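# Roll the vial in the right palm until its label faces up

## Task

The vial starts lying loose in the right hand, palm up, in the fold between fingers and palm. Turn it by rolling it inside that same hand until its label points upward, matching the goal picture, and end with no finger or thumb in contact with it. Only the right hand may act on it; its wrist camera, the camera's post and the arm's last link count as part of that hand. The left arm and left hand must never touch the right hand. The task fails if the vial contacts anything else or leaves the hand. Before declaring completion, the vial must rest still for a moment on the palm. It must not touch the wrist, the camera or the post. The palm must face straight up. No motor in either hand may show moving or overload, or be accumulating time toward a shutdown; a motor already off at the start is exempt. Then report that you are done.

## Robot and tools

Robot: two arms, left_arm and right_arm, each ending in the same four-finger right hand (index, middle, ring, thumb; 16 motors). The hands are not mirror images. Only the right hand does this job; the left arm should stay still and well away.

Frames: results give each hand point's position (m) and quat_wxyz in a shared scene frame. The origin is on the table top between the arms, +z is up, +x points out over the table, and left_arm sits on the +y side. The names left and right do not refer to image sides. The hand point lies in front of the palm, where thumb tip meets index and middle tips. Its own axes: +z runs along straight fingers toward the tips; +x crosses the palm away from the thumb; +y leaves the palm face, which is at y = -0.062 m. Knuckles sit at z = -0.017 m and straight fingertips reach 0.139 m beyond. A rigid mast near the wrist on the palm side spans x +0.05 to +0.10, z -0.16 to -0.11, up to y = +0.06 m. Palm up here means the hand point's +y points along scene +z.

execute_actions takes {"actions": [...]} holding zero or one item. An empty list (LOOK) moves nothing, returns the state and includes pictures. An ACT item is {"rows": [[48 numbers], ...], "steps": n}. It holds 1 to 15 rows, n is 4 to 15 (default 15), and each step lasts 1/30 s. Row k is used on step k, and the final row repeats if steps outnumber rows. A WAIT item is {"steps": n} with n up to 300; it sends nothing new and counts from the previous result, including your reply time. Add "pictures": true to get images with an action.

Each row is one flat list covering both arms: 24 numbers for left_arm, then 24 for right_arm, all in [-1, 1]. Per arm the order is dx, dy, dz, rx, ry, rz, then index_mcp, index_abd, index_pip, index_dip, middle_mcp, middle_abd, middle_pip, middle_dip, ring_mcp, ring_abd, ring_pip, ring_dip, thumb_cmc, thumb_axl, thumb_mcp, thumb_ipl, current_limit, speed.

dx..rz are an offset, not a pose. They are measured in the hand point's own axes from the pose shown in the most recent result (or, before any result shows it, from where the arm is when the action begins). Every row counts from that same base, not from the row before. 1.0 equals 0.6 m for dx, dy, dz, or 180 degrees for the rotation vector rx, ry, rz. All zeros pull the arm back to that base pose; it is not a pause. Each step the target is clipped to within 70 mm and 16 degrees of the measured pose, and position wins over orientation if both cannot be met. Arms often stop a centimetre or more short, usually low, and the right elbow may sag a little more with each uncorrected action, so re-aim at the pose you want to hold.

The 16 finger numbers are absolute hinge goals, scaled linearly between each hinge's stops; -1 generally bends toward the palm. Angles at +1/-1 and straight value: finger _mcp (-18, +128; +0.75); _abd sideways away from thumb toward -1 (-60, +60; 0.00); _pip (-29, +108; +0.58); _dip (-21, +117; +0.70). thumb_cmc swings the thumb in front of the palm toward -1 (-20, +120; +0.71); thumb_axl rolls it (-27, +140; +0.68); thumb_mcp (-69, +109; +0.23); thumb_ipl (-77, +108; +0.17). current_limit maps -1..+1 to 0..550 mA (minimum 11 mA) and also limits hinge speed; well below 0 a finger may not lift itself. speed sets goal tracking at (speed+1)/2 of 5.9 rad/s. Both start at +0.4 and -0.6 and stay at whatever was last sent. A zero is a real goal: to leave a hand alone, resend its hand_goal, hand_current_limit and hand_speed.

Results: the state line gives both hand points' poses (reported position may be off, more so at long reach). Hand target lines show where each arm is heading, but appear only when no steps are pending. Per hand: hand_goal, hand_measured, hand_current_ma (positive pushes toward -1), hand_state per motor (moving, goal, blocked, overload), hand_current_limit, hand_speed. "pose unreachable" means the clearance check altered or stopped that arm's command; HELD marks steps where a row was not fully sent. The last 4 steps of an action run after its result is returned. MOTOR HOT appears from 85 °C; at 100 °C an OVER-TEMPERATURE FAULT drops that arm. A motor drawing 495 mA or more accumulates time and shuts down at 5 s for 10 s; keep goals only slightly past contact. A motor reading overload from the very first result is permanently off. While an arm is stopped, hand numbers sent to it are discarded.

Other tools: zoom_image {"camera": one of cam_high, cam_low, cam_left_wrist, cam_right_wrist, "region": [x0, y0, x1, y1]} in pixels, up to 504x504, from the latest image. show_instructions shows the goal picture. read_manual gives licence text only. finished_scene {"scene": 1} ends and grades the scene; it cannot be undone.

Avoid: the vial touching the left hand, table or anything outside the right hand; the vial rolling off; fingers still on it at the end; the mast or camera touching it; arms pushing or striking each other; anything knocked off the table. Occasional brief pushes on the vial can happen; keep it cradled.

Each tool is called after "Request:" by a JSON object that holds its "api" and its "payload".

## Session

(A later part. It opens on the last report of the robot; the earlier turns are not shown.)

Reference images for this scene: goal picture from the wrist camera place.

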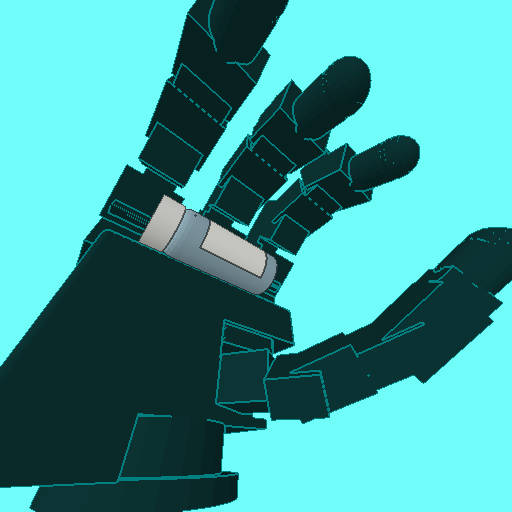

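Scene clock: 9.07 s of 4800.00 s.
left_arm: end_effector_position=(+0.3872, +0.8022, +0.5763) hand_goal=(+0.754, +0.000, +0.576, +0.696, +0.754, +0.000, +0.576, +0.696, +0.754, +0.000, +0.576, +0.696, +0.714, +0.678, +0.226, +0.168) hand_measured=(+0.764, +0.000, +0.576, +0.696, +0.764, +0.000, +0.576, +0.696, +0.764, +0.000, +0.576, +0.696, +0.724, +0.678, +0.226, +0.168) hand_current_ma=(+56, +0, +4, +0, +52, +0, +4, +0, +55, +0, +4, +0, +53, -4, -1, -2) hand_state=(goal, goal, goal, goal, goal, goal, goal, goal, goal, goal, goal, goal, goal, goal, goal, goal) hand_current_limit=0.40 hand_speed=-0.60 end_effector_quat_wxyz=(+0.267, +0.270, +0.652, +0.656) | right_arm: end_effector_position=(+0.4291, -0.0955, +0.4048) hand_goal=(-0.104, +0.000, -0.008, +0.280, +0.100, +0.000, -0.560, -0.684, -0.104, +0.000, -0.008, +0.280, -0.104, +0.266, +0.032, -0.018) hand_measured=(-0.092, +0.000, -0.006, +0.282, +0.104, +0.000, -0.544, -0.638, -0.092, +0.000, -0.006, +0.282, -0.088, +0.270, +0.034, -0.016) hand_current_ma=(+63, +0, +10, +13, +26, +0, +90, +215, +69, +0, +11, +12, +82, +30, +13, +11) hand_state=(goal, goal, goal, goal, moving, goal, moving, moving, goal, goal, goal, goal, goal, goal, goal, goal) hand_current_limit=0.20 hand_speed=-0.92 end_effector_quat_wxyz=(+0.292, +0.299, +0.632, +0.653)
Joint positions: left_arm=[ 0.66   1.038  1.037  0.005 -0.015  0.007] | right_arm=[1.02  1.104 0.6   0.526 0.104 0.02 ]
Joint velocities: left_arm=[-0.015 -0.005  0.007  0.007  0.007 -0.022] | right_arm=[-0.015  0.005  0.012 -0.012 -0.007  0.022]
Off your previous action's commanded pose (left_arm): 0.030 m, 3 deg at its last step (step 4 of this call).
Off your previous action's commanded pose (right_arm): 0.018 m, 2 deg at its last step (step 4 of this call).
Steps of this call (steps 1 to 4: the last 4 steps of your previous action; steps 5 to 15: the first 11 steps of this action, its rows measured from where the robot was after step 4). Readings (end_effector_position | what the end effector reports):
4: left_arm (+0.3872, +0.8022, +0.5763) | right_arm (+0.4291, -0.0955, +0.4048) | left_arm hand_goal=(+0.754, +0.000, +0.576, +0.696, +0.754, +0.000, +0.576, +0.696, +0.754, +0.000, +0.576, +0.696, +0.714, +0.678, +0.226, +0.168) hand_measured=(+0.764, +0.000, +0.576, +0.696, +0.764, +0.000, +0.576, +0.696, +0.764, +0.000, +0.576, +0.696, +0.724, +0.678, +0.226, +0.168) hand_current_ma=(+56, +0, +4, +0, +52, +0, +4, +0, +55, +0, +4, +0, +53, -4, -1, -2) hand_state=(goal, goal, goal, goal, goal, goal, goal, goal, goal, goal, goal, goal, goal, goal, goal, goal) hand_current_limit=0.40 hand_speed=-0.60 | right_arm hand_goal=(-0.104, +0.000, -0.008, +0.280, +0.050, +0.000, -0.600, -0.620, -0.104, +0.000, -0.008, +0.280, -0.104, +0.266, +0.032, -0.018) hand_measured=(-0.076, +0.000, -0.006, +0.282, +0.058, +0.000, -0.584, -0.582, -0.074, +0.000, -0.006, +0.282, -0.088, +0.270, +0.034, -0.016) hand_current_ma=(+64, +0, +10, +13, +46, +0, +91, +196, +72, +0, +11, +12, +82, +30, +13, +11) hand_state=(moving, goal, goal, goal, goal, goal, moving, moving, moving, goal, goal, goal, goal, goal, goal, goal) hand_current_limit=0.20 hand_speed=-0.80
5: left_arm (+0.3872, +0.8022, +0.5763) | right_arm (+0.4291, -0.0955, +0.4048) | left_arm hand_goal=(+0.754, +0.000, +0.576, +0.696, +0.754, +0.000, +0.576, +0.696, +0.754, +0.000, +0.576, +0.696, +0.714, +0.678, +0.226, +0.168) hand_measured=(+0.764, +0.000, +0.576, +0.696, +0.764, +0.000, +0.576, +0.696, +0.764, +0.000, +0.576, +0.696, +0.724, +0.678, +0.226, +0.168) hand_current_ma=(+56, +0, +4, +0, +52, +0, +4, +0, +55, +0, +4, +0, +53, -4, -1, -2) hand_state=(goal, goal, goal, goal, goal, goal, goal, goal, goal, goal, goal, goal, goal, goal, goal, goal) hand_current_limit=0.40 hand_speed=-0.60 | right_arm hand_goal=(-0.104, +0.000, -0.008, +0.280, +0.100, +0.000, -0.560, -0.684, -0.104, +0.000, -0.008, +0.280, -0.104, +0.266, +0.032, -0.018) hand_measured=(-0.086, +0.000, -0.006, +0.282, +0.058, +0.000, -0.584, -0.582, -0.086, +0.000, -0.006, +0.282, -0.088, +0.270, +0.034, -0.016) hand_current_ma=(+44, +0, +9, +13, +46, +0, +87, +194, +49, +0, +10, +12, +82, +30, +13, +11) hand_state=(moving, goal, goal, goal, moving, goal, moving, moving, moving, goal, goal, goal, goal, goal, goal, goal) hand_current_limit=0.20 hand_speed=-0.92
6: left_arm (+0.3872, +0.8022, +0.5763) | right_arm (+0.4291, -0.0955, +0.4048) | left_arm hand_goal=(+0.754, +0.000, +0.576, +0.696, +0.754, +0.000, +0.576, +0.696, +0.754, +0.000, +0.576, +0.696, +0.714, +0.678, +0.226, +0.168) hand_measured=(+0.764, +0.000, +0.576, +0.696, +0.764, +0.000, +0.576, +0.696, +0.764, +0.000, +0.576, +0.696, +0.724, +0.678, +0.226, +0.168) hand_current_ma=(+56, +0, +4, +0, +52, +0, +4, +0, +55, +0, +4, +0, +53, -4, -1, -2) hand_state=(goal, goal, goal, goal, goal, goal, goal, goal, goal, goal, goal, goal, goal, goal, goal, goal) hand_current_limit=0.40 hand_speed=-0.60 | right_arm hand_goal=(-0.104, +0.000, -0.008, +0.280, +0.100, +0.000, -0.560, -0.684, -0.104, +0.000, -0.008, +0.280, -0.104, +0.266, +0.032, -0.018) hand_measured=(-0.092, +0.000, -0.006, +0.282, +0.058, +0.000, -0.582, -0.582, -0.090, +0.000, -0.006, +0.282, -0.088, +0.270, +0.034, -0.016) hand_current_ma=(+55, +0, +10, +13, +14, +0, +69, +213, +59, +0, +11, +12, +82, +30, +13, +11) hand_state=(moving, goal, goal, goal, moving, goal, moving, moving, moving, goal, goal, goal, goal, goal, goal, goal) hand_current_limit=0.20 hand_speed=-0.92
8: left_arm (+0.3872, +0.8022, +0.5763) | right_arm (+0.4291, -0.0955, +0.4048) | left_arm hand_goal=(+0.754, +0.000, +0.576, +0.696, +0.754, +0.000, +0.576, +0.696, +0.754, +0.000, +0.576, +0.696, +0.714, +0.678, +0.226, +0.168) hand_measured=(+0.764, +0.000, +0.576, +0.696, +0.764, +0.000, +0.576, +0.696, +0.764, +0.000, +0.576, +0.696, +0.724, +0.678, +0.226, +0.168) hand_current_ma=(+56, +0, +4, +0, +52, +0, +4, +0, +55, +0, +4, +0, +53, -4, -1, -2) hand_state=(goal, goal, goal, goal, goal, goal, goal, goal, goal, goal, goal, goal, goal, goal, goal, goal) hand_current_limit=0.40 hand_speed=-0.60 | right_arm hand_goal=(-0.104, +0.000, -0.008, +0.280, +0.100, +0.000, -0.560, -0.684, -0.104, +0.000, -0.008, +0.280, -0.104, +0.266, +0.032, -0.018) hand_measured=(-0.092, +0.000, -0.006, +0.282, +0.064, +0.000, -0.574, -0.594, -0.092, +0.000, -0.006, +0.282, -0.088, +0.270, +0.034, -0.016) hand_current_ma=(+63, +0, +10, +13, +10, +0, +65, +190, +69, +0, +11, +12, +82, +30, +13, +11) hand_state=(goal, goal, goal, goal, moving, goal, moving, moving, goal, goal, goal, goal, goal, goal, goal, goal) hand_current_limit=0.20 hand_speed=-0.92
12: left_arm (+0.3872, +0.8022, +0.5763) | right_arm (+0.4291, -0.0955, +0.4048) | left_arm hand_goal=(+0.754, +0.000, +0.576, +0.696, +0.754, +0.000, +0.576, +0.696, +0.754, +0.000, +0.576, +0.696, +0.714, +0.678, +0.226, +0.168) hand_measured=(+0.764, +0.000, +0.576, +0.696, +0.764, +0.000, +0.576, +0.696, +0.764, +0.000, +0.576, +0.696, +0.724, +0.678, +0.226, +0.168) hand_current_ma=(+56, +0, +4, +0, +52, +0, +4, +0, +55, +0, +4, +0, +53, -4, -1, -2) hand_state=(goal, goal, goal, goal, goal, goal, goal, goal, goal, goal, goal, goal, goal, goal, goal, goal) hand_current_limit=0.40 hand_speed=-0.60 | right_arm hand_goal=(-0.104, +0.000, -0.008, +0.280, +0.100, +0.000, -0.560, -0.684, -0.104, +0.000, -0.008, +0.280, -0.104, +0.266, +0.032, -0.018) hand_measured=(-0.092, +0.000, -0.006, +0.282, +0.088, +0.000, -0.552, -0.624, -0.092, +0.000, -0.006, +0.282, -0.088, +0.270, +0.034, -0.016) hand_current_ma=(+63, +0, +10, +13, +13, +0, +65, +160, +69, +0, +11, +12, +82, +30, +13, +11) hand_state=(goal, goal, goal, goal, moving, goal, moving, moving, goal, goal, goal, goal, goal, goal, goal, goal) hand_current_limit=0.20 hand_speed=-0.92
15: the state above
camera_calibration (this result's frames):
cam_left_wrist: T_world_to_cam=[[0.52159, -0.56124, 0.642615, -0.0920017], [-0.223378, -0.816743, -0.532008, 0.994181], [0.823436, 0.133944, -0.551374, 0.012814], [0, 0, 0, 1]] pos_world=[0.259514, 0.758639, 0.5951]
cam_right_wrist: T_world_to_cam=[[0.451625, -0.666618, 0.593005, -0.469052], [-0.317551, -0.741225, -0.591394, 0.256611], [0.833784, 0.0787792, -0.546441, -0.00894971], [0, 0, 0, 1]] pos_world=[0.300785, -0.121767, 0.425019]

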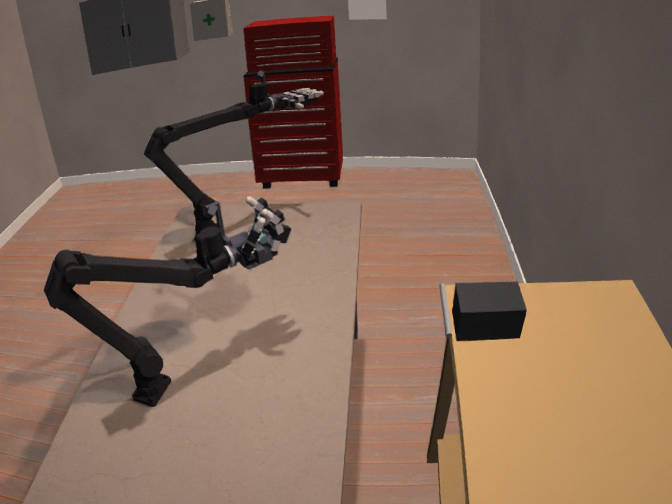

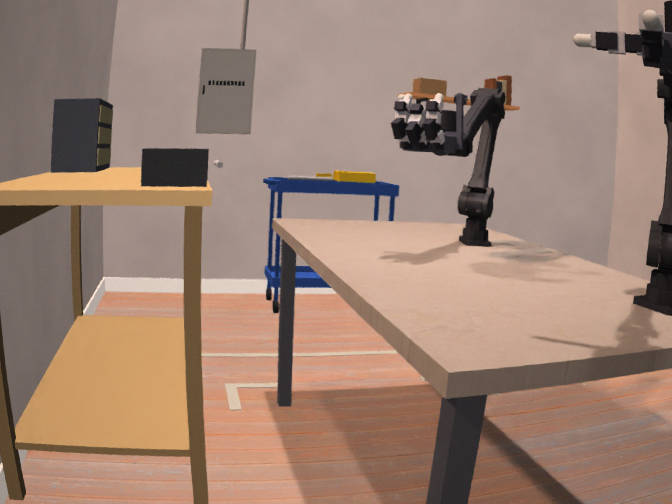

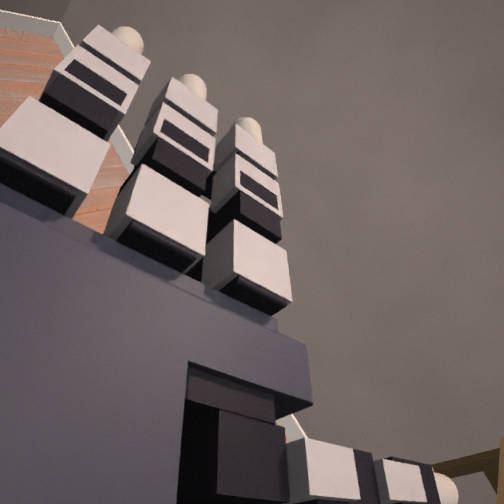

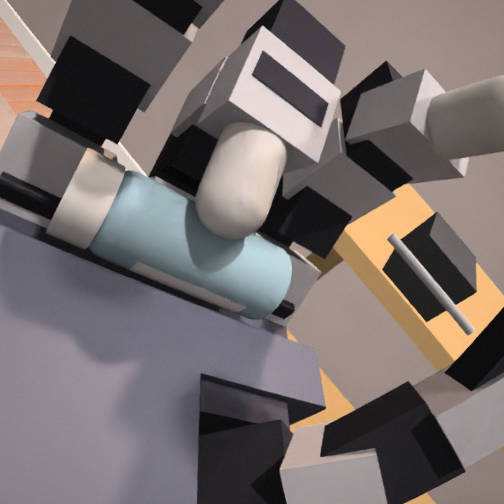

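Request:
{"api": "execute_actions", "payload": {"actions": [{"rows": [[0.0003,0.0478,-0.0121,-0.0166,0,0,0.754,0,0.576,0.696,0.754,0,0.576,0.696,0.754,0,0.576,0.696,0.714,0.678,0.226,0.168,0.4,-0.6,0.001,0.0303,0.0034,-0.0107,0.0003,0.0015,-0.17,0,-0.008,0.28,0.134,0,-0.535,-0.745,-0.17,0,-0.008,0.28,-0.104,0.266,0.032,-0.018,0.2,-0.9]], "steps": 15}], "pictures": true}}

Scene clock: 9.80 s of 4800.00 s.
left_arm: end_effector_position=(+0.3872, +0.8022, +0.5763) hand_goal=(+0.754, +0.000, +0.576, +0.696, +0.754, +0.000, +0.576, +0.696, +0.754, +0.000, +0.576, +0.696, +0.714, +0.678, +0.226, +0.168) hand_measured=(+0.764, +0.000, +0.576, +0.696, +0.764, +0.000, +0.576, +0.696, +0.764, +0.000, +0.576, +0.696, +0.724, +0.678, +0.226, +0.168) hand_current_ma=(+56, +0, +4, +0, +52, +0, +4, +0, +55, +0, +4, +0, +53, -4, -1, -2) hand_state=(goal, goal, goal, goal, goal, goal, goal, goal, goal, goal, goal, goal, goal, goal, goal, goal) hand_current_limit=0.40 hand_speed=-0.60 end_effector_quat_wxyz=(+0.267, +0.270, +0.652, +0.656) | right_arm: end_effector_position=(+0.4291, -0.0955, +0.4048) hand_goal=(-0.170, +0.000, -0.008, +0.280, +0.134, +0.000, -0.534, -0.744, -0.170, +0.000, -0.008, +0.280, -0.104, +0.266, +0.032, -0.018) hand_measured=(-0.156, +0.000, -0.006, +0.282, +0.138, +0.000, -0.524, -0.718, -0.156, +0.000, -0.006, +0.282, -0.088, +0.270, +0.034, -0.016) hand_current_ma=(+46, +0, +9, +13, +21, +0, +49, +120, +50, +0, +9, +12, +82, +30, +13, +11) hand_state=(moving, goal, goal, goal, goal, goal, goal, moving, moving, goal, goal, goal, goal, goal, goal, goal) hand_current_limit=0.20 hand_speed=-0.90 end_effector_quat_wxyz=(+0.292, +0.299, +0.632, +0.653)
Joint positions: left_arm=[ 0.66   1.038  1.037  0.005 -0.015  0.007] | right_arm=[1.02  1.104 0.6   0.526 0.104 0.02 ]
Joint velocities: left_arm=[-0.005  0.015  0.022  0.002 -0.007  0.007] | right_arm=[-0.015 -0.005 -0.022  0.007 -0.051 -0.051]
Off your previous action's commanded pose (left_arm): 0.030 m, 3 deg at its last step (step 4 of this call).
Off your previous action's commanded pose (right_arm): 0.018 m, 2 deg at its last step (step 4 of this call).
Steps of this call (steps 1 to 4: the last 4 steps of your previous action; steps 5 to 11: nothing new was sent; steps 12 to 22: the first 11 steps of this action). Readings (end_effector_position | what the end effector reports):
12: left_arm (+0.3872, +0.8022, +0.5763) | right_arm (+0.4291, -0.0955, +0.4048) | left_arm hand_goal=(+0.754, +0.000, +0.576, +0.696, +0.754, +0.000, +0.576, +0.696, +0.754, +0.000, +0.576, +0.696, +0.714, +0.678, +0.226, +0.168) hand_measured=(+0.764, +0.000, +0.576, +0.696, +0.764, +0.000, +0.576, +0.696, +0.764, +0.000, +0.576, +0.696, +0.724, +0.678, +0.226, +0.168) hand_current_ma=(+56, +0, +4, +0, +52, +0, +4, +0, +55, +0, +4, +0, +53, -4, -1, -2) hand_state=(goal, goal, goal, goal, goal, goal, goal, goal, goal, goal, goal, goal, goal, goal, goal, goal) hand_current_limit=0.40 hand_speed=-0.60 | right_arm hand_goal=(-0.170, +0.000, -0.008, +0.280, +0.134, +0.000, -0.534, -0.744, -0.170, +0.000, -0.008, +0.280, -0.104, +0.266, +0.032, -0.018) hand_measured=(-0.092, +0.000, -0.006, +0.282, +0.104, +0.000, -0.542, -0.642, -0.092, +0.000, -0.006, +0.282, -0.088, +0.270, +0.034, -0.016) hand_current_ma=(+63, +0, +10, +13, +20, +0, +89, +217, +69, +0, +11, +12, +82, +30, +13, +11) hand_state=(moving, goal, goal, goal, moving, goal, moving, moving, moving, goal, goal, goal, goal, goal, goal, goal) hand_current_limit=0.20 hand_speed=-0.90
13: left_arm (+0.3872, +0.8022, +0.5763) | right_arm (+0.4291, -0.0955, +0.4048) | left_arm hand_goal=(+0.754, +0.000, +0.576, +0.696, +0.754, +0.000, +0.576, +0.696, +0.754, +0.000, +0.576, +0.696, +0.714, +0.678, +0.226, +0.168) hand_measured=(+0.764, +0.000, +0.576, +0.696, +0.764, +0.000, +0.576, +0.696, +0.764, +0.000, +0.576, +0.696, +0.724, +0.678, +0.226, +0.168) hand_current_ma=(+56, +0, +4, +0, +52, +0, +4, +0, +55, +0, +4, +0, +53, -4, -1, -2) hand_state=(goal, goal, goal, goal, goal, goal, goal, goal, goal, goal, goal, goal, goal, goal, goal, goal) hand_current_limit=0.40 hand_speed=-0.60 | right_arm hand_goal=(-0.170, +0.000, -0.008, +0.280, +0.134, +0.000, -0.534, -0.744, -0.170, +0.000, -0.008, +0.280, -0.104, +0.266, +0.032, -0.018) hand_measured=(-0.092, +0.000, -0.006, +0.282, +0.104, +0.000, -0.542, -0.642, -0.092, +0.000, -0.006, +0.282, -0.088, +0.270, +0.034, -0.016) hand_current_ma=(+94, +0, +10, +13, -5, +0, +68, +238, +97, +0, +11, +12, +82, +30, +13, +11) hand_state=(moving, goal, goal, goal, moving, goal, moving, moving, moving, goal, goal, goal, goal, goal, goal, goal) hand_current_limit=0.20 hand_speed=-0.90
15: left_arm (+0.3872, +0.8022, +0.5763) | right_arm (+0.4291, -0.0955, +0.4048) | left_arm hand_goal=(+0.754, +0.000, +0.576, +0.696, +0.754, +0.000, +0.576, +0.696, +0.754, +0.000, +0.576, +0.696, +0.714, +0.678, +0.226, +0.168) hand_measured=(+0.764, +0.000, +0.576, +0.696, +0.764, +0.000, +0.576, +0.696, +0.764, +0.000, +0.576, +0.696, +0.724, +0.678, +0.226, +0.168) hand_current_ma=(+56, +0, +4, +0, +52, +0, +4, +0, +55, +0, +4, +0, +53, -4, -1, -2) hand_state=(goal, goal, goal, goal, goal, goal, goal, goal, goal, goal, goal, goal, goal, goal, goal, goal) hand_current_limit=0.40 hand_speed=-0.60 | right_arm hand_goal=(-0.170, +0.000, -0.008, +0.280, +0.134, +0.000, -0.534, -0.744, -0.170, +0.000, -0.008, +0.280, -0.104, +0.266, +0.032, -0.018) hand_measured=(-0.102, +0.000, -0.006, +0.282, +0.114, +0.000, -0.534, -0.660, -0.102, +0.000, -0.006, +0.282, -0.088, +0.270, +0.034, -0.016) hand_current_ma=(+84, +0, +10, +13, +0, +0, +37, +165, +90, +0, +11, +12, +82, +30, +13, +11) hand_state=(moving, goal, goal, goal, moving, goal, moving, moving, moving, goal, goal, goal, goal, goal, goal, goal) hand_current_limit=0.20 hand_speed=-0.90
19: left_arm (+0.3872, +0.8022, +0.5763) | right_arm (+0.4291, -0.0955, +0.4048) | left_arm hand_goal=(+0.754, +0.000, +0.576, +0.696, +0.754, +0.000, +0.576, +0.696, +0.754, +0.000, +0.576, +0.696, +0.714, +0.678, +0.226, +0.168) hand_measured=(+0.764, +0.000, +0.576, +0.696, +0.764, +0.000, +0.576, +0.696, +0.764, +0.000, +0.576, +0.696, +0.724, +0.678, +0.226, +0.168) hand_current_ma=(+56, +0, +4, +0, +52, +0, +4, +0, +55, +0, +4, +0, +53, -4, -1, -2) hand_state=(goal, goal, goal, goal, goal, goal, goal, goal, goal, goal, goal, goal, goal, goal, goal, goal) hand_current_limit=0.40 hand_speed=-0.60 | right_arm hand_goal=(-0.170, +0.000, -0.008, +0.280, +0.134, +0.000, -0.534, -0.744, -0.170, +0.000, -0.008, +0.280, -0.104, +0.266, +0.032, -0.018) hand_measured=(-0.136, +0.000, -0.006, +0.282, +0.136, +0.000, -0.526, -0.702, -0.134, +0.000, -0.006, +0.282, -0.088, +0.270, +0.034, -0.016) hand_current_ma=(+73, +0, +10, +13, +22, +0, +49, +151, +77, +0, +11, +12, +82, +30, +13, +11) hand_state=(moving, goal, goal, goal, moving, goal, moving, moving, moving, goal, goal, goal, goal, goal, goal, goal) hand_current_limit=0.20 hand_speed=-0.90
22: the state above
camera_calibration (this result's frames):
cam_left_wrist: T_world_to_cam=[[0.52159, -0.56124, 0.642615, -0.0920017], [-0.223378, -0.816743, -0.532008, 0.994181], [0.823436, 0.133944, -0.551374, 0.012814], [0, 0, 0, 1]] pos_world=[0.259514, 0.758639, 0.5951]
cam_right_wrist: T_world_to_cam=[[0.451625, -0.666618, 0.593005, -0.469052], [-0.317551, -0.741225, -0.591394, 0.256611], [0.833784, 0.0787792, -0.546441, -0.00894971], [0, 0, 0, 1]] pos_world=[0.300785, -0.121767, 0.425019]

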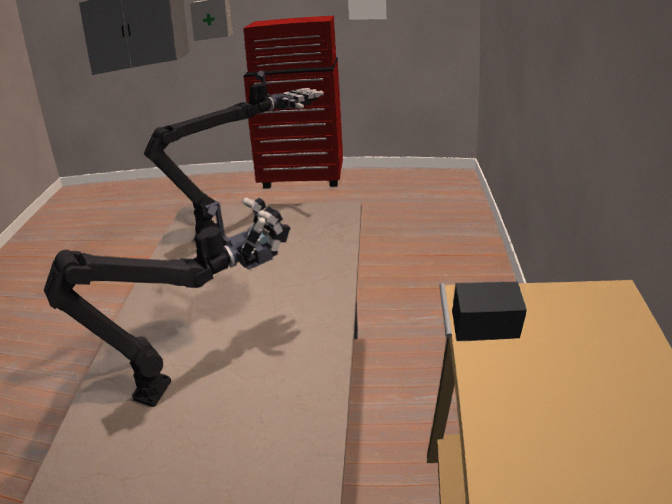

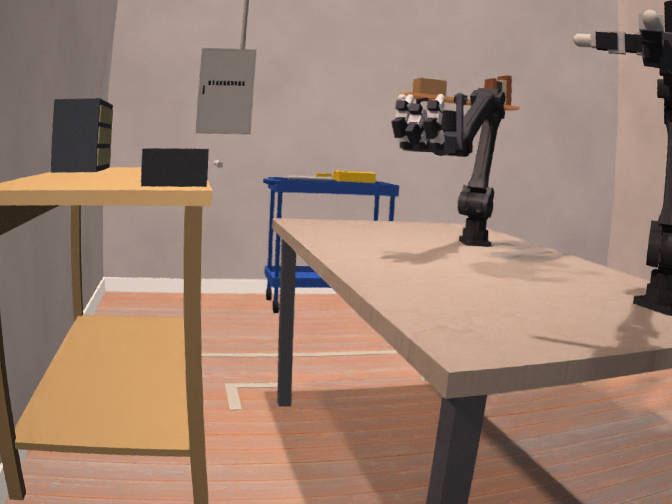

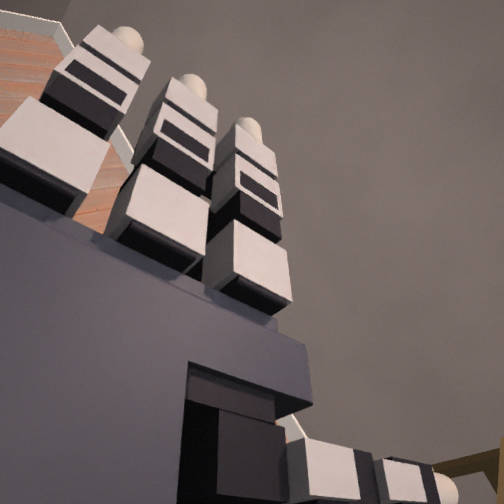

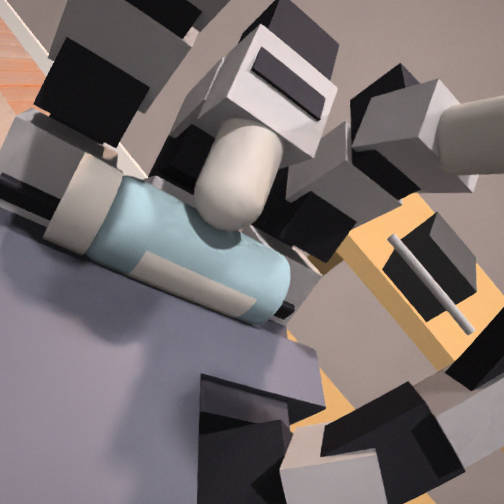

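Request:
{"api": "execute_actions", "payload": {"actions": []}}

Scene clock: 10.37 s of 4800.00 s.
left_arm: end_effector_position=(+0.3872, +0.8022, +0.5763) hand_goal=(+0.754, +0.000, +0.576, +0.696, +0.754, +0.000, +0.576, +0.696, +0.754, +0.000, +0.576, +0.696, +0.714, +0.678, +0.226, +0.168) hand_measured=(+0.764, +0.000, +0.576, +0.696, +0.764, +0.000, +0.576, +0.696, +0.764, +0.000, +0.576, +0.696, +0.724, +0.678, +0.226, +0.168) hand_current_ma=(+56, +0, +4, +0, +52, +0, +4, +0, +55, +0, +4, +0, +53, -4, -1, -2) hand_state=(goal, goal, goal, goal, goal, goal, goal, goal, goal, goal, goal, goal, goal, goal, goal, goal) hand_current_limit=0.40 hand_speed=-0.60 end_effector_quat_wxyz=(+0.267, +0.270, +0.652, +0.656) | right_arm: end_effector_position=(+0.4291, -0.0955, +0.4048) hand_goal=(-0.170, +0.000, -0.008, +0.280, +0.134, +0.000, -0.534, -0.744, -0.170, +0.000, -0.008, +0.280, -0.104, +0.266, +0.032, -0.018) hand_measured=(-0.160, +0.000, -0.006, +0.282, +0.138, +0.000, -0.524, -0.720, -0.158, +0.000, -0.006, +0.282, -0.088, +0.270, +0.034, -0.016) hand_current_ma=(+57, +0, +9, +13, +21, +0, +49, +125, +60, +0, +10, +12, +82, +30, +13, +11) hand_state=(goal, goal, goal, goal, goal, goal, goal, blocked, goal, goal, goal, goal, goal, goal, goal, goal) hand_current_limit=0.20 hand_speed=-0.90 end_effector_quat_wxyz=(+0.292, +0.299, +0.632, +0.653)
Joint positions: left_arm=[ 0.66   1.038  1.037  0.005 -0.015  0.007] | right_arm=[1.02  1.104 0.6   0.526 0.104 0.02 ]
Joint velocities: left_arm=[-0.005  0.005 -0.007  0.002 -0.022 -0.037] | right_arm=[ 0.005 -0.015  0.007 -0.022  0.007  0.022]
Hand target (left_arm): +0.381, +0.797, +0.604; +0.273, +0.263, +0.635, +0.673
Hand target (right_arm): +0.430, -0.095, +0.423; +0.295, +0.296, +0.620, +0.664
Off the commanded pose (left_arm): 0.030 m, 3 deg.
Off the commanded pose (right_arm): 0.018 m, 2 deg.
Kept back: nothing.
Steps of this call (steps 1 to 4: the last 4 steps of your previous action; steps 5 to 17: nothing new was sent). Readings (end_effector_position | what the end effector reports):
1: left_arm (+0.3872, +0.8022, +0.5763) | right_arm (+0.4291, -0.0955, +0.4048) | left_arm hand_goal=(+0.754, +0.000, +0.576, +0.696, +0.754, +0.000, +0.576, +0.696, +0.754, +0.000, +0.576, +0.696, +0.714, +0.678, +0.226, +0.168) hand_measured=(+0.764, +0.000, +0.576, +0.696, +0.764, +0.000, +0.576, +0.696, +0.764, +0.000, +0.576, +0.696, +0.724, +0.678, +0.226, +0.168) hand_current_ma=(+56, +0, +4, +0, +52, +0, +4, +0, +55, +0, +4, +0, +53, -4, -1, -2) hand_state=(goal, goal, goal, goal, goal, goal, goal, goal, goal, goal, goal, goal, goal, goal, goal, goal) hand_current_limit=0.40 hand_speed=-0.60 | right_arm hand_goal=(-0.170, +0.000, -0.008, +0.280, +0.134, +0.000, -0.534, -0.744, -0.170, +0.000, -0.008, +0.280, -0.104, +0.266, +0.032, -0.018) hand_measured=(-0.158, +0.000, -0.006, +0.282, +0.138, +0.000, -0.524, -0.718, -0.158, +0.000, -0.006, +0.282, -0.088, +0.270, +0.034, -0.016) hand_current_ma=(+52, +0, +9, +13, +21, +0, +49, +120, +55, +0, +10, +12, +82, +30, +13, +11) hand_state=(moving, goal, goal, goal, goal, goal, goal, moving, moving, goal, goal, goal, goal, goal, goal, goal) hand_current_limit=0.20 hand_speed=-0.90
2: left_arm (+0.3872, +0.8022, +0.5763) | right_arm (+0.4291, -0.0955, +0.4048) | left_arm hand_goal=(+0.754, +0.000, +0.576, +0.696, +0.754, +0.000, +0.576, +0.696, +0.754, +0.000, +0.576, +0.696, +0.714, +0.678, +0.226, +0.168) hand_measured=(+0.764, +0.000, +0.576, +0.696, +0.764, +0.000, +0.576, +0.696, +0.764, +0.000, +0.576, +0.696, +0.724, +0.678, +0.226, +0.168) hand_current_ma=(+56, +0, +4, +0, +52, +0, +4, +0, +55, +0, +4, +0, +53, -4, -1, -2) hand_state=(goal, goal, goal, goal, goal, goal, goal, goal, goal, goal, goal, goal, goal, goal, goal, goal) hand_current_limit=0.40 hand_speed=-0.60 | right_arm hand_goal=(-0.170, +0.000, -0.008, +0.280, +0.134, +0.000, -0.534, -0.744, -0.170, +0.000, -0.008, +0.280, -0.104, +0.266, +0.032, -0.018) hand_measured=(-0.160, +0.000, -0.006, +0.282, +0.138, +0.000, -0.524, -0.720, -0.158, +0.000, -0.006, +0.282, -0.088, +0.270, +0.034, -0.016) hand_current_ma=(+57, +0, +9, +13, +21, +0, +49, +125, +60, +0, +10, +12, +82, +30, +13, +11) hand_state=(goal, goal, goal, goal, goal, goal, goal, blocked, goal, goal, goal, goal, goal, goal, goal, goal) hand_current_limit=0.20 hand_speed=-0.90
4: left_arm (+0.3872, +0.8022, +0.5763) | right_arm (+0.4291, -0.0955, +0.4048) | left_arm hand_goal=(+0.754, +0.000, +0.576, +0.696, +0.754, +0.000, +0.576, +0.696, +0.754, +0.000, +0.576, +0.696, +0.714, +0.678, +0.226, +0.168) hand_measured=(+0.764, +0.000, +0.576, +0.696, +0.764, +0.000, +0.576, +0.696, +0.764, +0.000, +0.576, +0.696, +0.724, +0.678, +0.226, +0.168) hand_current_ma=(+56, +0, +4, +0, +52, +0, +4, +0, +55, +0, +4, +0, +53, -4, -1, -2) hand_state=(goal, goal, goal, goal, goal, goal, goal, goal, goal, goal, goal, goal, goal, goal, goal, goal) hand_current_limit=0.40 hand_speed=-0.60 | right_arm hand_goal=(-0.170, +0.000, -0.008, +0.280, +0.134, +0.000, -0.534, -0.744, -0.170, +0.000, -0.008, +0.280, -0.104, +0.266, +0.032, -0.018) hand_measured=(-0.160, +0.000, -0.006, +0.282, +0.138, +0.000, -0.524, -0.720, -0.158, +0.000, -0.006, +0.282, -0.088, +0.270, +0.034, -0.016) hand_current_ma=(+57, +0, +9, +13, +21, +0, +49, +125, +60, +0, +10, +12, +82, +30, +13, +11) hand_state=(goal, goal, goal, goal, goal, goal, goal, blocked, goal, goal, goal, goal, goal, goal, goal, goal) hand_current_limit=0.20 hand_speed=-0.90
8: left_arm (+0.3872, +0.8022, +0.5763) | right_arm (+0.4291, -0.0955, +0.4048) | left_arm hand_goal=(+0.754, +0.000, +0.576, +0.696, +0.754, +0.000, +0.576, +0.696, +0.754, +0.000, +0.576, +0.696, +0.714, +0.678, +0.226, +0.168) hand_measured=(+0.764, +0.000, +0.576, +0.696, +0.764, +0.000, +0.576, +0.696, +0.764, +0.000, +0.576, +0.696, +0.724, +0.678, +0.226, +0.168) hand_current_ma=(+56, +0, +4, +0, +52, +0, +4, +0, +55, +0, +4, +0, +53, -4, -1, -2) hand_state=(goal, goal, goal, goal, goal, goal, goal, goal, goal, goal, goal, goal, goal, goal, goal, goal) hand_current_limit=0.40 hand_speed=-0.60 | right_arm hand_goal=(-0.170, +0.000, -0.008, +0.280, +0.134, +0.000, -0.534, -0.744, -0.170, +0.000, -0.008, +0.280, -0.104, +0.266, +0.032, -0.018) hand_measured=(-0.160, +0.000, -0.006, +0.282, +0.138, +0.000, -0.524, -0.720, -0.158, +0.000, -0.006, +0.282, -0.088, +0.270, +0.034, -0.016) hand_current_ma=(+57, +0, +9, +13, +21, +0, +49, +125, +60, +0, +10, +12, +82, +30, +13, +11) hand_state=(goal, goal, goal, goal, goal, goal, goal, blocked, goal, goal, goal, goal, goal, goal, goal, goal) hand_current_limit=0.20 hand_speed=-0.90
17: the state above
camera_calibration (this result's frames):
cam_left_wrist: T_world_to_cam=[[0.52159, -0.56124, 0.642615, -0.0920017], [-0.223378, -0.816743, -0.532008, 0.994181], [0.823436, 0.133944, -0.551374, 0.012814], [0, 0, 0, 1]] pos_world=[0.259514, 0.758639, 0.5951]
cam_right_wrist: T_world_to_cam=[[0.451625, -0.666618, 0.593005, -0.469052], [-0.317551, -0.741225, -0.591394, 0.256611], [0.833784, 0.0787792, -0.546441, -0.00894971], [0, 0, 0, 1]] pos_world=[0.300785, -0.121767, 0.425019]

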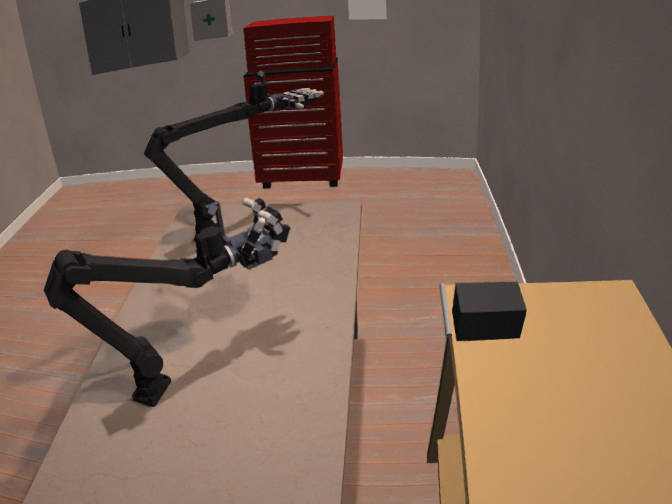

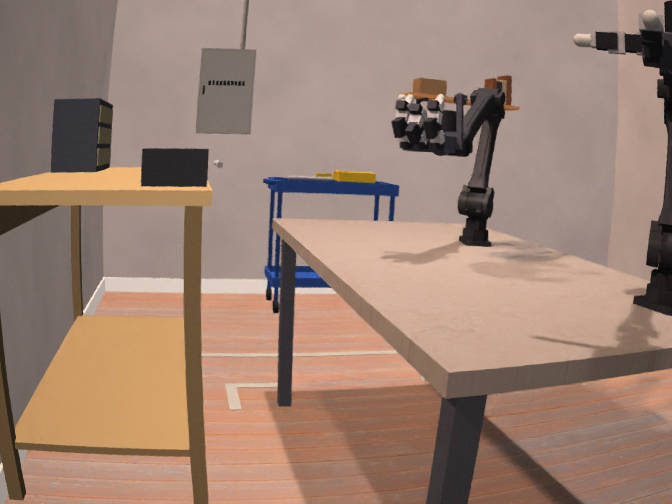

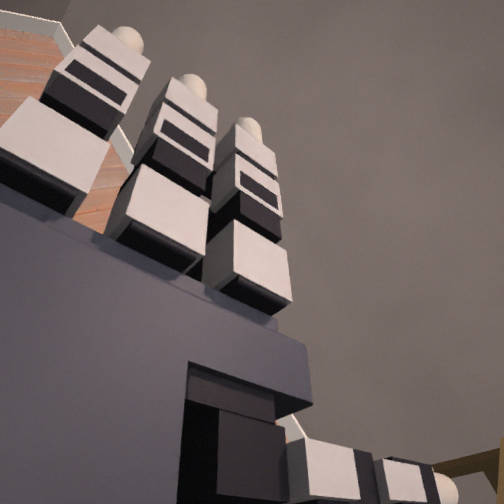

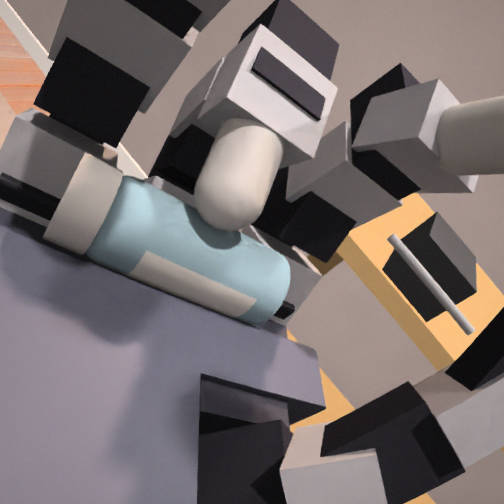

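Request:
{"api": "execute_actions", "payload": {"actions": [{"rows": [[0.0003,0.0478,-0.0121,-0.0166,0,0,0.754,0,0.576,0.696,0.754,0,0.576,0.696,0.754,0,0.576,0.696,0.714,0.678,0.226,0.168,0.4,-0.6,0.001,0.0303,0.0034,-0.0107,0.0003,0.0015,-0.17,0,-0.008,0.28,0.146,0,-0.525,-0.785,-0.17,0,-0.008,0.28,-0.104,0.266,0.032,-0.018,0.2,-0.9]], "steps": 5}]}}

Request:
{"api": "execute_actions", "payload": {"actions": [{"rows": [[0.0003,0.0478,-0.0121,-0.0166,0,0,0.754,0,0.576,0.696,0.754,0,0.576,0.696,0.754,0,0.576,0.696,0.714,0.678,0.226,0.168,0.4,-0.6,0.001,0.0303,0.0034,-0.0107,0.0003,0.0015,-0.17,0,-0.008,0.28,0.158,0,-0.515,-0.825,-0.17,0,-0.008,0.28,-0.104,0.266,0.032,-0.018,0.2,-0.9]], "steps": 5}]}}

Request:
{"api": "execute_actions", "payload": {"actions": [{"rows": [[0.0003,0.0478,-0.0121,-0.0166,0,0,0.754,0,0.576,0.696,0.754,0,0.576,0.696,0.754,0,0.576,0.696,0.714,0.678,0.226,0.168,0.4,-0.6,0.001,0.0303,0.0034,-0.0107,0.0003,0.0015,-0.17,0,-0.008,0.28,0.172,0,-0.51,-0.86,-0.17,0,-0.008,0.28,-0.104,0.266,0.032,-0.018,0.2,-0.9]], "steps": 5}]}}

Request:
{"api": "execute_actions", "payload": {"actions": [{"rows": [[0.0003,0.0478,-0.0121,-0.0166,0,0,0.754,0,0.576,0.696,0.754,0,0.576,0.696,0.754,0,0.576,0.696,0.714,0.678,0.226,0.168,0.4,-0.6,0.001,0.0303,0.0034,-0.0107,0.0003,0.0015,-0.17,0,-0.008,0.28,0.186,0,-0.508,-0.89,-0.17,0,-0.008,0.28,-0.104,0.266,0.032,-0.018,0.2,-0.9]], "steps": 9}], "pictures": true}}

Scene clock: 11.00 s of 4800.00 s.
left_arm: end_effector_position=(+0.3872, +0.8022, +0.5763) hand_goal=(+0.754, +0.000, +0.576, +0.696, +0.754, +0.000, +0.576, +0.696, +0.754, +0.000, +0.576, +0.696, +0.714, +0.678, +0.226, +0.168) hand_measured=(+0.764, +0.000, +0.576, +0.696, +0.764, +0.000, +0.576, +0.696, +0.764, +0.000, +0.576, +0.696, +0.724, +0.678, +0.226, +0.168) hand_current_ma=(+56, +0, +4, +0, +52, +0, +4, +0, +55, +0, +4, +0, +53, -4, -1, -2) hand_state=(goal, goal, goal, goal, goal, goal, goal, goal, goal, goal, goal, goal, goal, goal, goal, goal) hand_current_limit=0.40 hand_speed=-0.60 end_effector_quat_wxyz=(+0.267, +0.270, +0.652, +0.656) | right_arm: end_effector_position=(+0.4291, -0.0955, +0.4048) hand_goal=(-0.170, +0.000, -0.008, +0.280, +0.146, +0.000, -0.524, -0.784, -0.170, +0.000, -0.008, +0.280, -0.104, +0.266, +0.032, -0.018) hand_measured=(-0.160, +0.000, -0.006, +0.282, +0.138, +0.000, -0.524, -0.720, -0.158, +0.000, -0.006, +0.282, -0.088, +0.270, +0.034, -0.016) hand_current_ma=(+57, +0, +9, +13, +21, +0, +49, +125, +60, +0, +10, +12, +82, +30, +13, +11) hand_state=(goal, goal, goal, goal, moving, goal, moving, moving, goal, goal, goal, goal, goal, goal, goal, goal) hand_current_limit=0.20 hand_speed=-0.90 end_effector_quat_wxyz=(+0.292, +0.299, +0.632, +0.653)
Joint positions: left_arm=[ 0.66   1.038  1.037  0.005 -0.015  0.007] | right_arm=[1.02  1.104 0.6   0.526 0.104 0.02 ]
Joint velocities: left_arm=[-0.015 -0.005  0.002 -0.022  0.022  0.037] | right_arm=[-0.005 -0.005 -0.002  0.002  0.007  0.022]
Steps of this call (steps 1 to 18: nothing new was sent; step 19: the first step of this action). Readings (end_effector_position | what the end effector reports):
19: the state above

Scene clock: 11.17 s of 4800.00 s.
left_arm: end_effector_position=(+0.3872, +0.8022, +0.5763) hand_goal=(+0.754, +0.000, +0.576, +0.696, +0.754, +0.000, +0.576, +0.696, +0.754, +0.000, +0.576, +0.696, +0.714, +0.678, +0.226, +0.168) hand_measured=(+0.764, +0.000, +0.576, +0.696, +0.764, +0.000, +0.576, +0.696, +0.764, +0.000, +0.576, +0.696, +0.724, +0.678, +0.226, +0.168) hand_current_ma=(+56, +0, +4, +0, +52, +0, +4, +0, +55, +0, +4, +0, +53, -4, -1, -2) hand_state=(goal, goal, goal, goal, goal, goal, goal, goal, goal, goal, goal, goal, goal, goal, goal, goal) hand_current_limit=0.40 hand_speed=-0.60 end_effector_quat_wxyz=(+0.267, +0.270, +0.652, +0.656) | right_arm: end_effector_position=(+0.4291, -0.0955, +0.4048) hand_goal=(-0.170, +0.000, -0.008, +0.280, +0.158, +0.000, -0.514, -0.824, -0.170, +0.000, -0.008, +0.280, -0.104, +0.266, +0.032, -0.018) hand_measured=(-0.160, +0.000, -0.006, +0.282, +0.150, +0.000, -0.516, -0.750, -0.158, +0.000, -0.006, +0.282, -0.088, +0.270, +0.034, -0.016) hand_current_ma=(+55, +0, +9, +13, +26, +0, +49, +141, +59, +0, +10, +12, +82, +30, +13, +11) hand_state=(goal, goal, goal, goal, moving, goal, moving, moving, goal, goal, goal, goal, goal, goal, goal, goal) hand_current_limit=0.20 hand_speed=-0.90 end_effector_quat_wxyz=(+0.292, +0.299, +0.632, +0.653)
Joint positions: left_arm=[ 0.66   1.038  1.037  0.005 -0.015  0.007] | right_arm=[1.02  1.104 0.6   0.526 0.104 0.02 ]
Joint velocities: left_arm=[-0.005  0.005 -0.032 -0.007  0.051  0.022] | right_arm=[-0.015 -0.005  0.012 -0.002  0.022  0.037]
Off your previous action's commanded pose (left_arm): 0.030 m, 3 deg at its last step (step 4 of this call).
Off your previous action's commanded pose (right_arm): 0.018 m, 2 deg at its last step (step 4 of this call).
Steps of this call (steps 1 to 4: the last 4 steps of your previous action; step 5: the first step of this action, its rows measured from where the robot was after step 4). Readings (end_effector_position | what the end effector reports):
4: left_arm (+0.3872, +0.8022, +0.5763) | right_arm (+0.4291, -0.0955, +0.4048) | left_arm hand_goal=(+0.754, +0.000, +0.576, +0.696, +0.754, +0.000, +0.576, +0.696, +0.754, +0.000, +0.576, +0.696, +0.714, +0.678, +0.226, +0.168) hand_measured=(+0.764, +0.000, +0.576, +0.696, +0.764, +0.000, +0.576, +0.696, +0.764, +0.000, +0.576, +0.696, +0.724, +0.678, +0.226, +0.168) hand_current_ma=(+56, +0, +4, +0, +52, +0, +4, +0, +55, +0, +4, +0, +53, -4, -1, -2) hand_state=(goal, goal, goal, goal, goal, goal, goal, goal, goal, goal, goal, goal, goal, goal, goal, goal) hand_current_limit=0.40 hand_speed=-0.60 | right_arm hand_goal=(-0.170, +0.000, -0.008, +0.280, +0.146, +0.000, -0.524, -0.784, -0.170, +0.000, -0.008, +0.280, -0.104, +0.266, +0.032, -0.018) hand_measured=(-0.160, +0.000, -0.006, +0.282, +0.150, +0.000, -0.518, -0.744, -0.158, +0.000, -0.006, +0.282, -0.088, +0.270, +0.034, -0.016) hand_current_ma=(+56, +0, +9, +13, +25, +0, +35, +120, +59, +0, +10, +12, +82, +30, +13, +11) hand_state=(goal, goal, goal, goal, moving, goal, moving, moving, goal, goal, goal, goal, goal, goal, goal, goal) hand_current_limit=0.20 hand_speed=-0.90
5: the state above

Scene clock: 11.33 s of 4800.00 s.
left_arm: end_effector_position=(+0.3872, +0.8022, +0.5763) hand_goal=(+0.754, +0.000, +0.576, +0.696, +0.754, +0.000, +0.576, +0.696, +0.754, +0.000, +0.576, +0.696, +0.714, +0.678, +0.226, +0.168) hand_measured=(+0.764, +0.000, +0.576, +0.696, +0.764, +0.000, +0.576, +0.696, +0.764, +0.000, +0.576, +0.696, +0.724, +0.678, +0.226, +0.168) hand_current_ma=(+56, +0, +4, +0, +52, +0, +4, +0, +55, +0, +4, +0, +53, -4, -1, -2) hand_state=(goal, goal, goal, goal, goal, goal, goal, goal, goal, goal, goal, goal, goal, goal, goal, goal) hand_current_limit=0.40 hand_speed=-0.60 end_effector_quat_wxyz=(+0.267, +0.270, +0.652, +0.656) | right_arm: end_effector_position=(+0.4291, -0.0955, +0.4048) hand_goal=(-0.170, +0.000, -0.008, +0.280, +0.172, +0.000, -0.510, -0.860, -0.170, +0.000, -0.008, +0.280, -0.104, +0.266, +0.032, -0.018) hand_measured=(-0.160, +0.000, -0.006, +0.282, +0.162, +0.000, -0.506, -0.790, -0.158, +0.000, -0.006, +0.282, -0.088, +0.270, +0.034, -0.016) hand_current_ma=(+55, +0, +9, +13, +27, +0, +42, +126, +59, +0, +10, +12, +82, +30, +13, +11) hand_state=(goal, goal, goal, goal, moving, goal, moving, moving, goal, goal, goal, goal, goal, goal, goal, goal) hand_current_limit=0.20 hand_speed=-0.90 end_effector_quat_wxyz=(+0.292, +0.299, +0.632, +0.653)
Joint positions: left_arm=[ 0.66   1.038  1.037  0.005 -0.015  0.007] | right_arm=[1.02  1.104 0.6   0.526 0.104 0.02 ]
Joint velocities: left_arm=[-0.005  0.005  0.007 -0.012  0.022 -0.007] | right_arm=[ 0.005 -0.005  0.017  0.042  0.022 -0.022]
Off your previous action's commanded pose (left_arm): 0.030 m, 3 deg at its last step (step 4 of this call).
Off your previous action's commanded pose (right_arm): 0.018 m, 2 deg at its last step (step 4 of this call).
Steps of this call (steps 1 to 4: the last 4 steps of your previous action; step 5: the first step of this action, its rows measured from where the robot was after step 4). Readings (end_effector_position | what the end effector reports):
4: left_arm (+0.3872, +0.8022, +0.5763) | right_arm (+0.4291, -0.0955, +0.4048) | left_arm hand_goal=(+0.754, +0.000, +0.576, +0.696, +0.754, +0.000, +0.576, +0.696, +0.754, +0.000, +0.576, +0.696, +0.714, +0.678, +0.226, +0.168) hand_measured=(+0.764, +0.000, +0.576, +0.696, +0.764, +0.000, +0.576, +0.696, +0.764, +0.000, +0.576, +0.696, +0.724, +0.678, +0.226, +0.168) hand_current_ma=(+56, +0, +4, +0, +52, +0, +4, +0, +55, +0, +4, +0, +53, -4, -1, -2) hand_state=(goal, goal, goal, goal, goal, goal, goal, goal, goal, goal, goal, goal, goal, goal, goal, goal) hand_current_limit=0.40 hand_speed=-0.60 | right_arm hand_goal=(-0.170, +0.000, -0.008, +0.280, +0.158, +0.000, -0.514, -0.824, -0.170, +0.000, -0.008, +0.280, -0.104, +0.266, +0.032, -0.018) hand_measured=(-0.160, +0.000, -0.006, +0.282, +0.162, +0.000, -0.508, -0.784, -0.158, +0.000, -0.006, +0.282, -0.088, +0.270, +0.034, -0.016) hand_current_ma=(+55, +0, +9, +13, +28, +0, +41, +126, +59, +0, +10, +12, +82, +30, +13, +11) hand_state=(goal, goal, goal, goal, moving, goal, moving, moving, goal, goal, goal, goal, goal, goal, goal, goal) hand_current_limit=0.20 hand_speed=-0.90
5: the state above

Scene clock: 11.63 s of 4800.00 s.
left_arm: end_effector_position=(+0.3872, +0.8022, +0.5763) hand_goal=(+0.754, +0.000, +0.576, +0.696, +0.754, +0.000, +0.576, +0.696, +0.754, +0.000, +0.576, +0.696, +0.714, +0.678, +0.226, +0.168) hand_measured=(+0.764, +0.000, +0.576, +0.696, +0.764, +0.000, +0.576, +0.696, +0.764, +0.000, +0.576, +0.696, +0.724, +0.678, +0.226, +0.168) hand_current_ma=(+56, +0, +4, +0, +52, +0, +4, +0, +55, +0, +4, +0, +53, -4, -1, -2) hand_state=(goal, goal, goal, goal, goal, goal, goal, goal, goal, goal, goal, goal, goal, goal, goal, goal) hand_current_limit=0.40 hand_speed=-0.60 end_effector_quat_wxyz=(+0.267, +0.270, +0.652, +0.656) | right_arm: end_effector_position=(+0.4291, -0.0955, +0.4048) hand_goal=(-0.170, +0.000, -0.008, +0.280, +0.186, +0.000, -0.508, -0.890, -0.170, +0.000, -0.008, +0.280, -0.104, +0.266, +0.032, -0.018) hand_measured=(-0.160, +0.000, -0.006, +0.282, +0.190, +0.000, -0.502, -0.864, -0.160, +0.000, -0.006, +0.282, -0.088, +0.270, +0.034, -0.016) hand_current_ma=(+54, +0, +9, +13, +32, +0, +35, +86, +59, +0, +10, +12, +82, +30, +13, +11) hand_state=(goal, goal, goal, goal, moving, goal, goal, moving, goal, goal, goal, goal, goal, goal, goal, goal) hand_current_limit=0.20 hand_speed=-0.90 end_effector_quat_wxyz=(+0.292, +0.299, +0.632, +0.653)
Joint positions: left_arm=[ 0.66   1.038  1.037  0.005 -0.015  0.007] | right_arm=[1.02  1.104 0.6   0.526 0.104 0.02 ]
Joint velocities: left_arm=[-0.015  0.005  0.002  0.002 -0.007 -0.095] | right_arm=[0.005 0.005 0.007 0.012 0.037 0.022]
Off your previous action's commanded pose (left_arm): 0.030 m, 3 deg at its last step (step 4 of this call).
Off your previous action's commanded pose (right_arm): 0.018 m, 2 deg at its last step (step 4 of this call).
Steps of this call (steps 1 to 4: the last 4 steps of your previous action; steps 5 to 9: the first 5 steps of this action, its rows measured from where the robot was after step 4). Readings (end_effector_position | what the end effector reports):
4: left_arm (+0.3872, +0.8022, +0.5763) | right_arm (+0.4291, -0.0955, +0.4048) | left_arm hand_goal=(+0.754, +0.000, +0.576, +0.696, +0.754, +0.000, +0.576, +0.696, +0.754, +0.000, +0.576, +0.696, +0.714, +0.678, +0.226, +0.168) hand_measured=(+0.764, +0.000, +0.576, +0.696, +0.764, +0.000, +0.576, +0.696, +0.764, +0.000, +0.576, +0.696, +0.724, +0.678, +0.226, +0.168) hand_current_ma=(+56, +0, +4, +0, +52, +0, +4, +0, +55, +0, +4, +0, +53, -4, -1, -2) hand_state=(goal, goal, goal, goal, goal, goal, goal, goal, goal, goal, goal, goal, goal, goal, goal, goal) hand_current_limit=0.40 hand_speed=-0.60 | right_arm hand_goal=(-0.170, +0.000, -0.008, +0.280, +0.172, +0.000, -0.510, -0.860, -0.170, +0.000, -0.008, +0.280, -0.104, +0.266, +0.032, -0.018) hand_measured=(-0.160, +0.000, -0.006, +0.282, +0.176, +0.000, -0.504, -0.826, -0.160, +0.000, -0.006, +0.282, -0.088, +0.270, +0.034, -0.016) hand_current_ma=(+54, +0, +9, +13, +32, +0, +36, +113, +59, +0, +10, +12, +82, +30, +13, +11) hand_state=(goal, goal, goal, goal, moving, goal, moving, moving, goal, goal, goal, goal, goal, goal, goal, goal) hand_current_limit=0.20 hand_speed=-0.90
5: left_arm (+0.3872, +0.8022, +0.5763) | right_arm (+0.4291, -0.0955, +0.4048) | left_arm hand_goal=(+0.754, +0.000, +0.576, +0.696, +0.754, +0.000, +0.576, +0.696, +0.754, +0.000, +0.576, +0.696, +0.714, +0.678, +0.226, +0.168) hand_measured=(+0.764, +0.000, +0.576, +0.696, +0.764, +0.000, +0.576, +0.696, +0.764, +0.000, +0.576, +0.696, +0.724, +0.678, +0.226, +0.168) hand_current_ma=(+56, +0, +4, +0, +52, +0, +4, +0, +55, +0, +4, +0, +53, -4, -1, -2) hand_state=(goal, goal, goal, goal, goal, goal, goal, goal, goal, goal, goal, goal, goal, goal, goal, goal) hand_current_limit=0.40 hand_speed=-0.60 | right_arm hand_goal=(-0.170, +0.000, -0.008, +0.280, +0.186, +0.000, -0.508, -0.890, -0.170, +0.000, -0.008, +0.280, -0.104, +0.266, +0.032, -0.018) hand_measured=(-0.160, +0.000, -0.006, +0.282, +0.178, +0.000, -0.502, -0.832, -0.160, +0.000, -0.006, +0.282, -0.088, +0.270, +0.034, -0.016) hand_current_ma=(+54, +0, +9, +13, +31, +0, +45, +114, +59, +0, +10, +12, +82, +30, +13, +11) hand_state=(goal, goal, goal, goal, moving, goal, moving, moving, goal, goal, goal, goal, goal, goal, goal, goal) hand_current_limit=0.20 hand_speed=-0.90
6: left_arm (+0.3872, +0.8022, +0.5763) | right_arm (+0.4291, -0.0955, +0.4048) | left_arm hand_goal=(+0.754, +0.000, +0.576, +0.696, +0.754, +0.000, +0.576, +0.696, +0.754, +0.000, +0.576, +0.696, +0.714, +0.678, +0.226, +0.168) hand_measured=(+0.764, +0.000, +0.576, +0.696, +0.764, +0.000, +0.576, +0.696, +0.764, +0.000, +0.576, +0.696, +0.724, +0.678, +0.226, +0.168) hand_current_ma=(+56, +0, +4, +0, +52, +0, +4, +0, +55, +0, +4, +0, +53, -4, -1, -2) hand_state=(goal, goal, goal, goal, goal, goal, goal, goal, goal, goal, goal, goal, goal, goal, goal, goal) hand_current_limit=0.40 hand_speed=-0.60 | right_arm hand_goal=(-0.170, +0.000, -0.008, +0.280, +0.186, +0.000, -0.508, -0.890, -0.170, +0.000, -0.008, +0.280, -0.104, +0.266, +0.032, -0.018) hand_measured=(-0.160, +0.000, -0.006, +0.282, +0.178, +0.000, -0.502, -0.836, -0.160, +0.000, -0.006, +0.282, -0.088, +0.270, +0.034, -0.016) hand_current_ma=(+54, +0, +9, +13, +9, +0, +40, +131, +59, +0, +10, +12, +82, +30, +13, +11) hand_state=(goal, goal, goal, goal, moving, goal, moving, moving, goal, goal, goal, goal, goal, goal, goal, goal) hand_current_limit=0.20 hand_speed=-0.90
8: left_arm (+0.3872, +0.8022, +0.5763) | right_arm (+0.4291, -0.0955, +0.4048) | left_arm hand_goal=(+0.754, +0.000, +0.576, +0.696, +0.754, +0.000, +0.576, +0.696, +0.754, +0.000, +0.576, +0.696, +0.714, +0.678, +0.226, +0.168) hand_measured=(+0.764, +0.000, +0.576, +0.696, +0.764, +0.000, +0.576, +0.696, +0.764, +0.000, +0.576, +0.696, +0.724, +0.678, +0.226, +0.168) hand_current_ma=(+56, +0, +4, +0, +52, +0, +4, +0, +55, +0, +4, +0, +53, -4, -1, -2) hand_state=(goal, goal, goal, goal, goal, goal, goal, goal, goal, goal, goal, goal, goal, goal, goal, goal) hand_current_limit=0.40 hand_speed=-0.60 | right_arm hand_goal=(-0.170, +0.000, -0.008, +0.280, +0.186, +0.000, -0.508, -0.890, -0.170, +0.000, -0.008, +0.280, -0.104, +0.266, +0.032, -0.018) hand_measured=(-0.160, +0.000, -0.006, +0.282, +0.188, +0.000, -0.502, -0.854, -0.160, +0.000, -0.006, +0.282, -0.088, +0.270, +0.034, -0.016) hand_current_ma=(+54, +0, +9, +13, +35, +0, +35, +86, +59, +0, +10, +12, +82, +30, +13, +11) hand_state=(goal, goal, goal, goal, moving, goal, goal, moving, goal, goal, goal, goal, goal, goal, goal, goal) hand_current_limit=0.20 hand_speed=-0.90
9: the state above
camera_calibration (this result's frames):
cam_left_wrist: T_world_to_cam=[[0.52159, -0.56124, 0.642615, -0.0920017], [-0.223378, -0.816743, -0.532008, 0.994181], [0.823436, 0.133944, -0.551374, 0.012814], [0, 0, 0, 1]] pos_world=[0.259514, 0.758639, 0.5951]
cam_right_wrist: T_world_to_cam=[[0.451625, -0.666618, 0.593005, -0.469052], [-0.317551, -0.741225, -0.591394, 0.256611], [0.833784, 0.0787792, -0.546441, -0.00894971], [0, 0, 0, 1]] pos_world=[0.300785, -0.121767, 0.425019]

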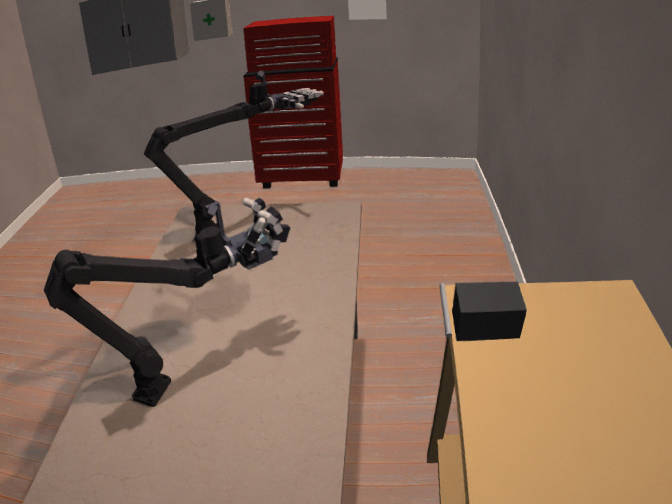

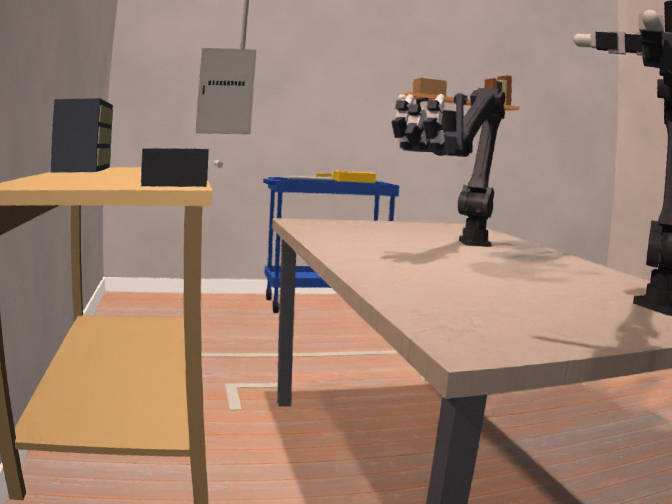

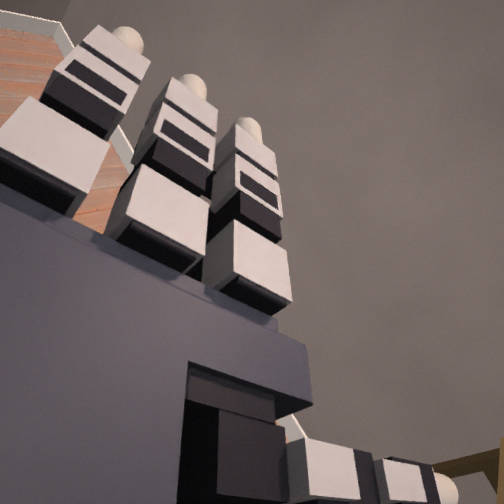

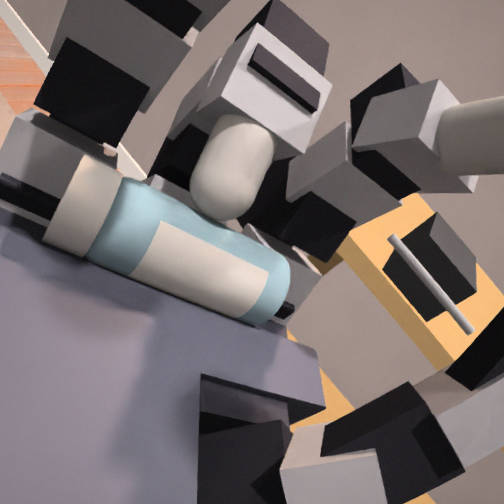

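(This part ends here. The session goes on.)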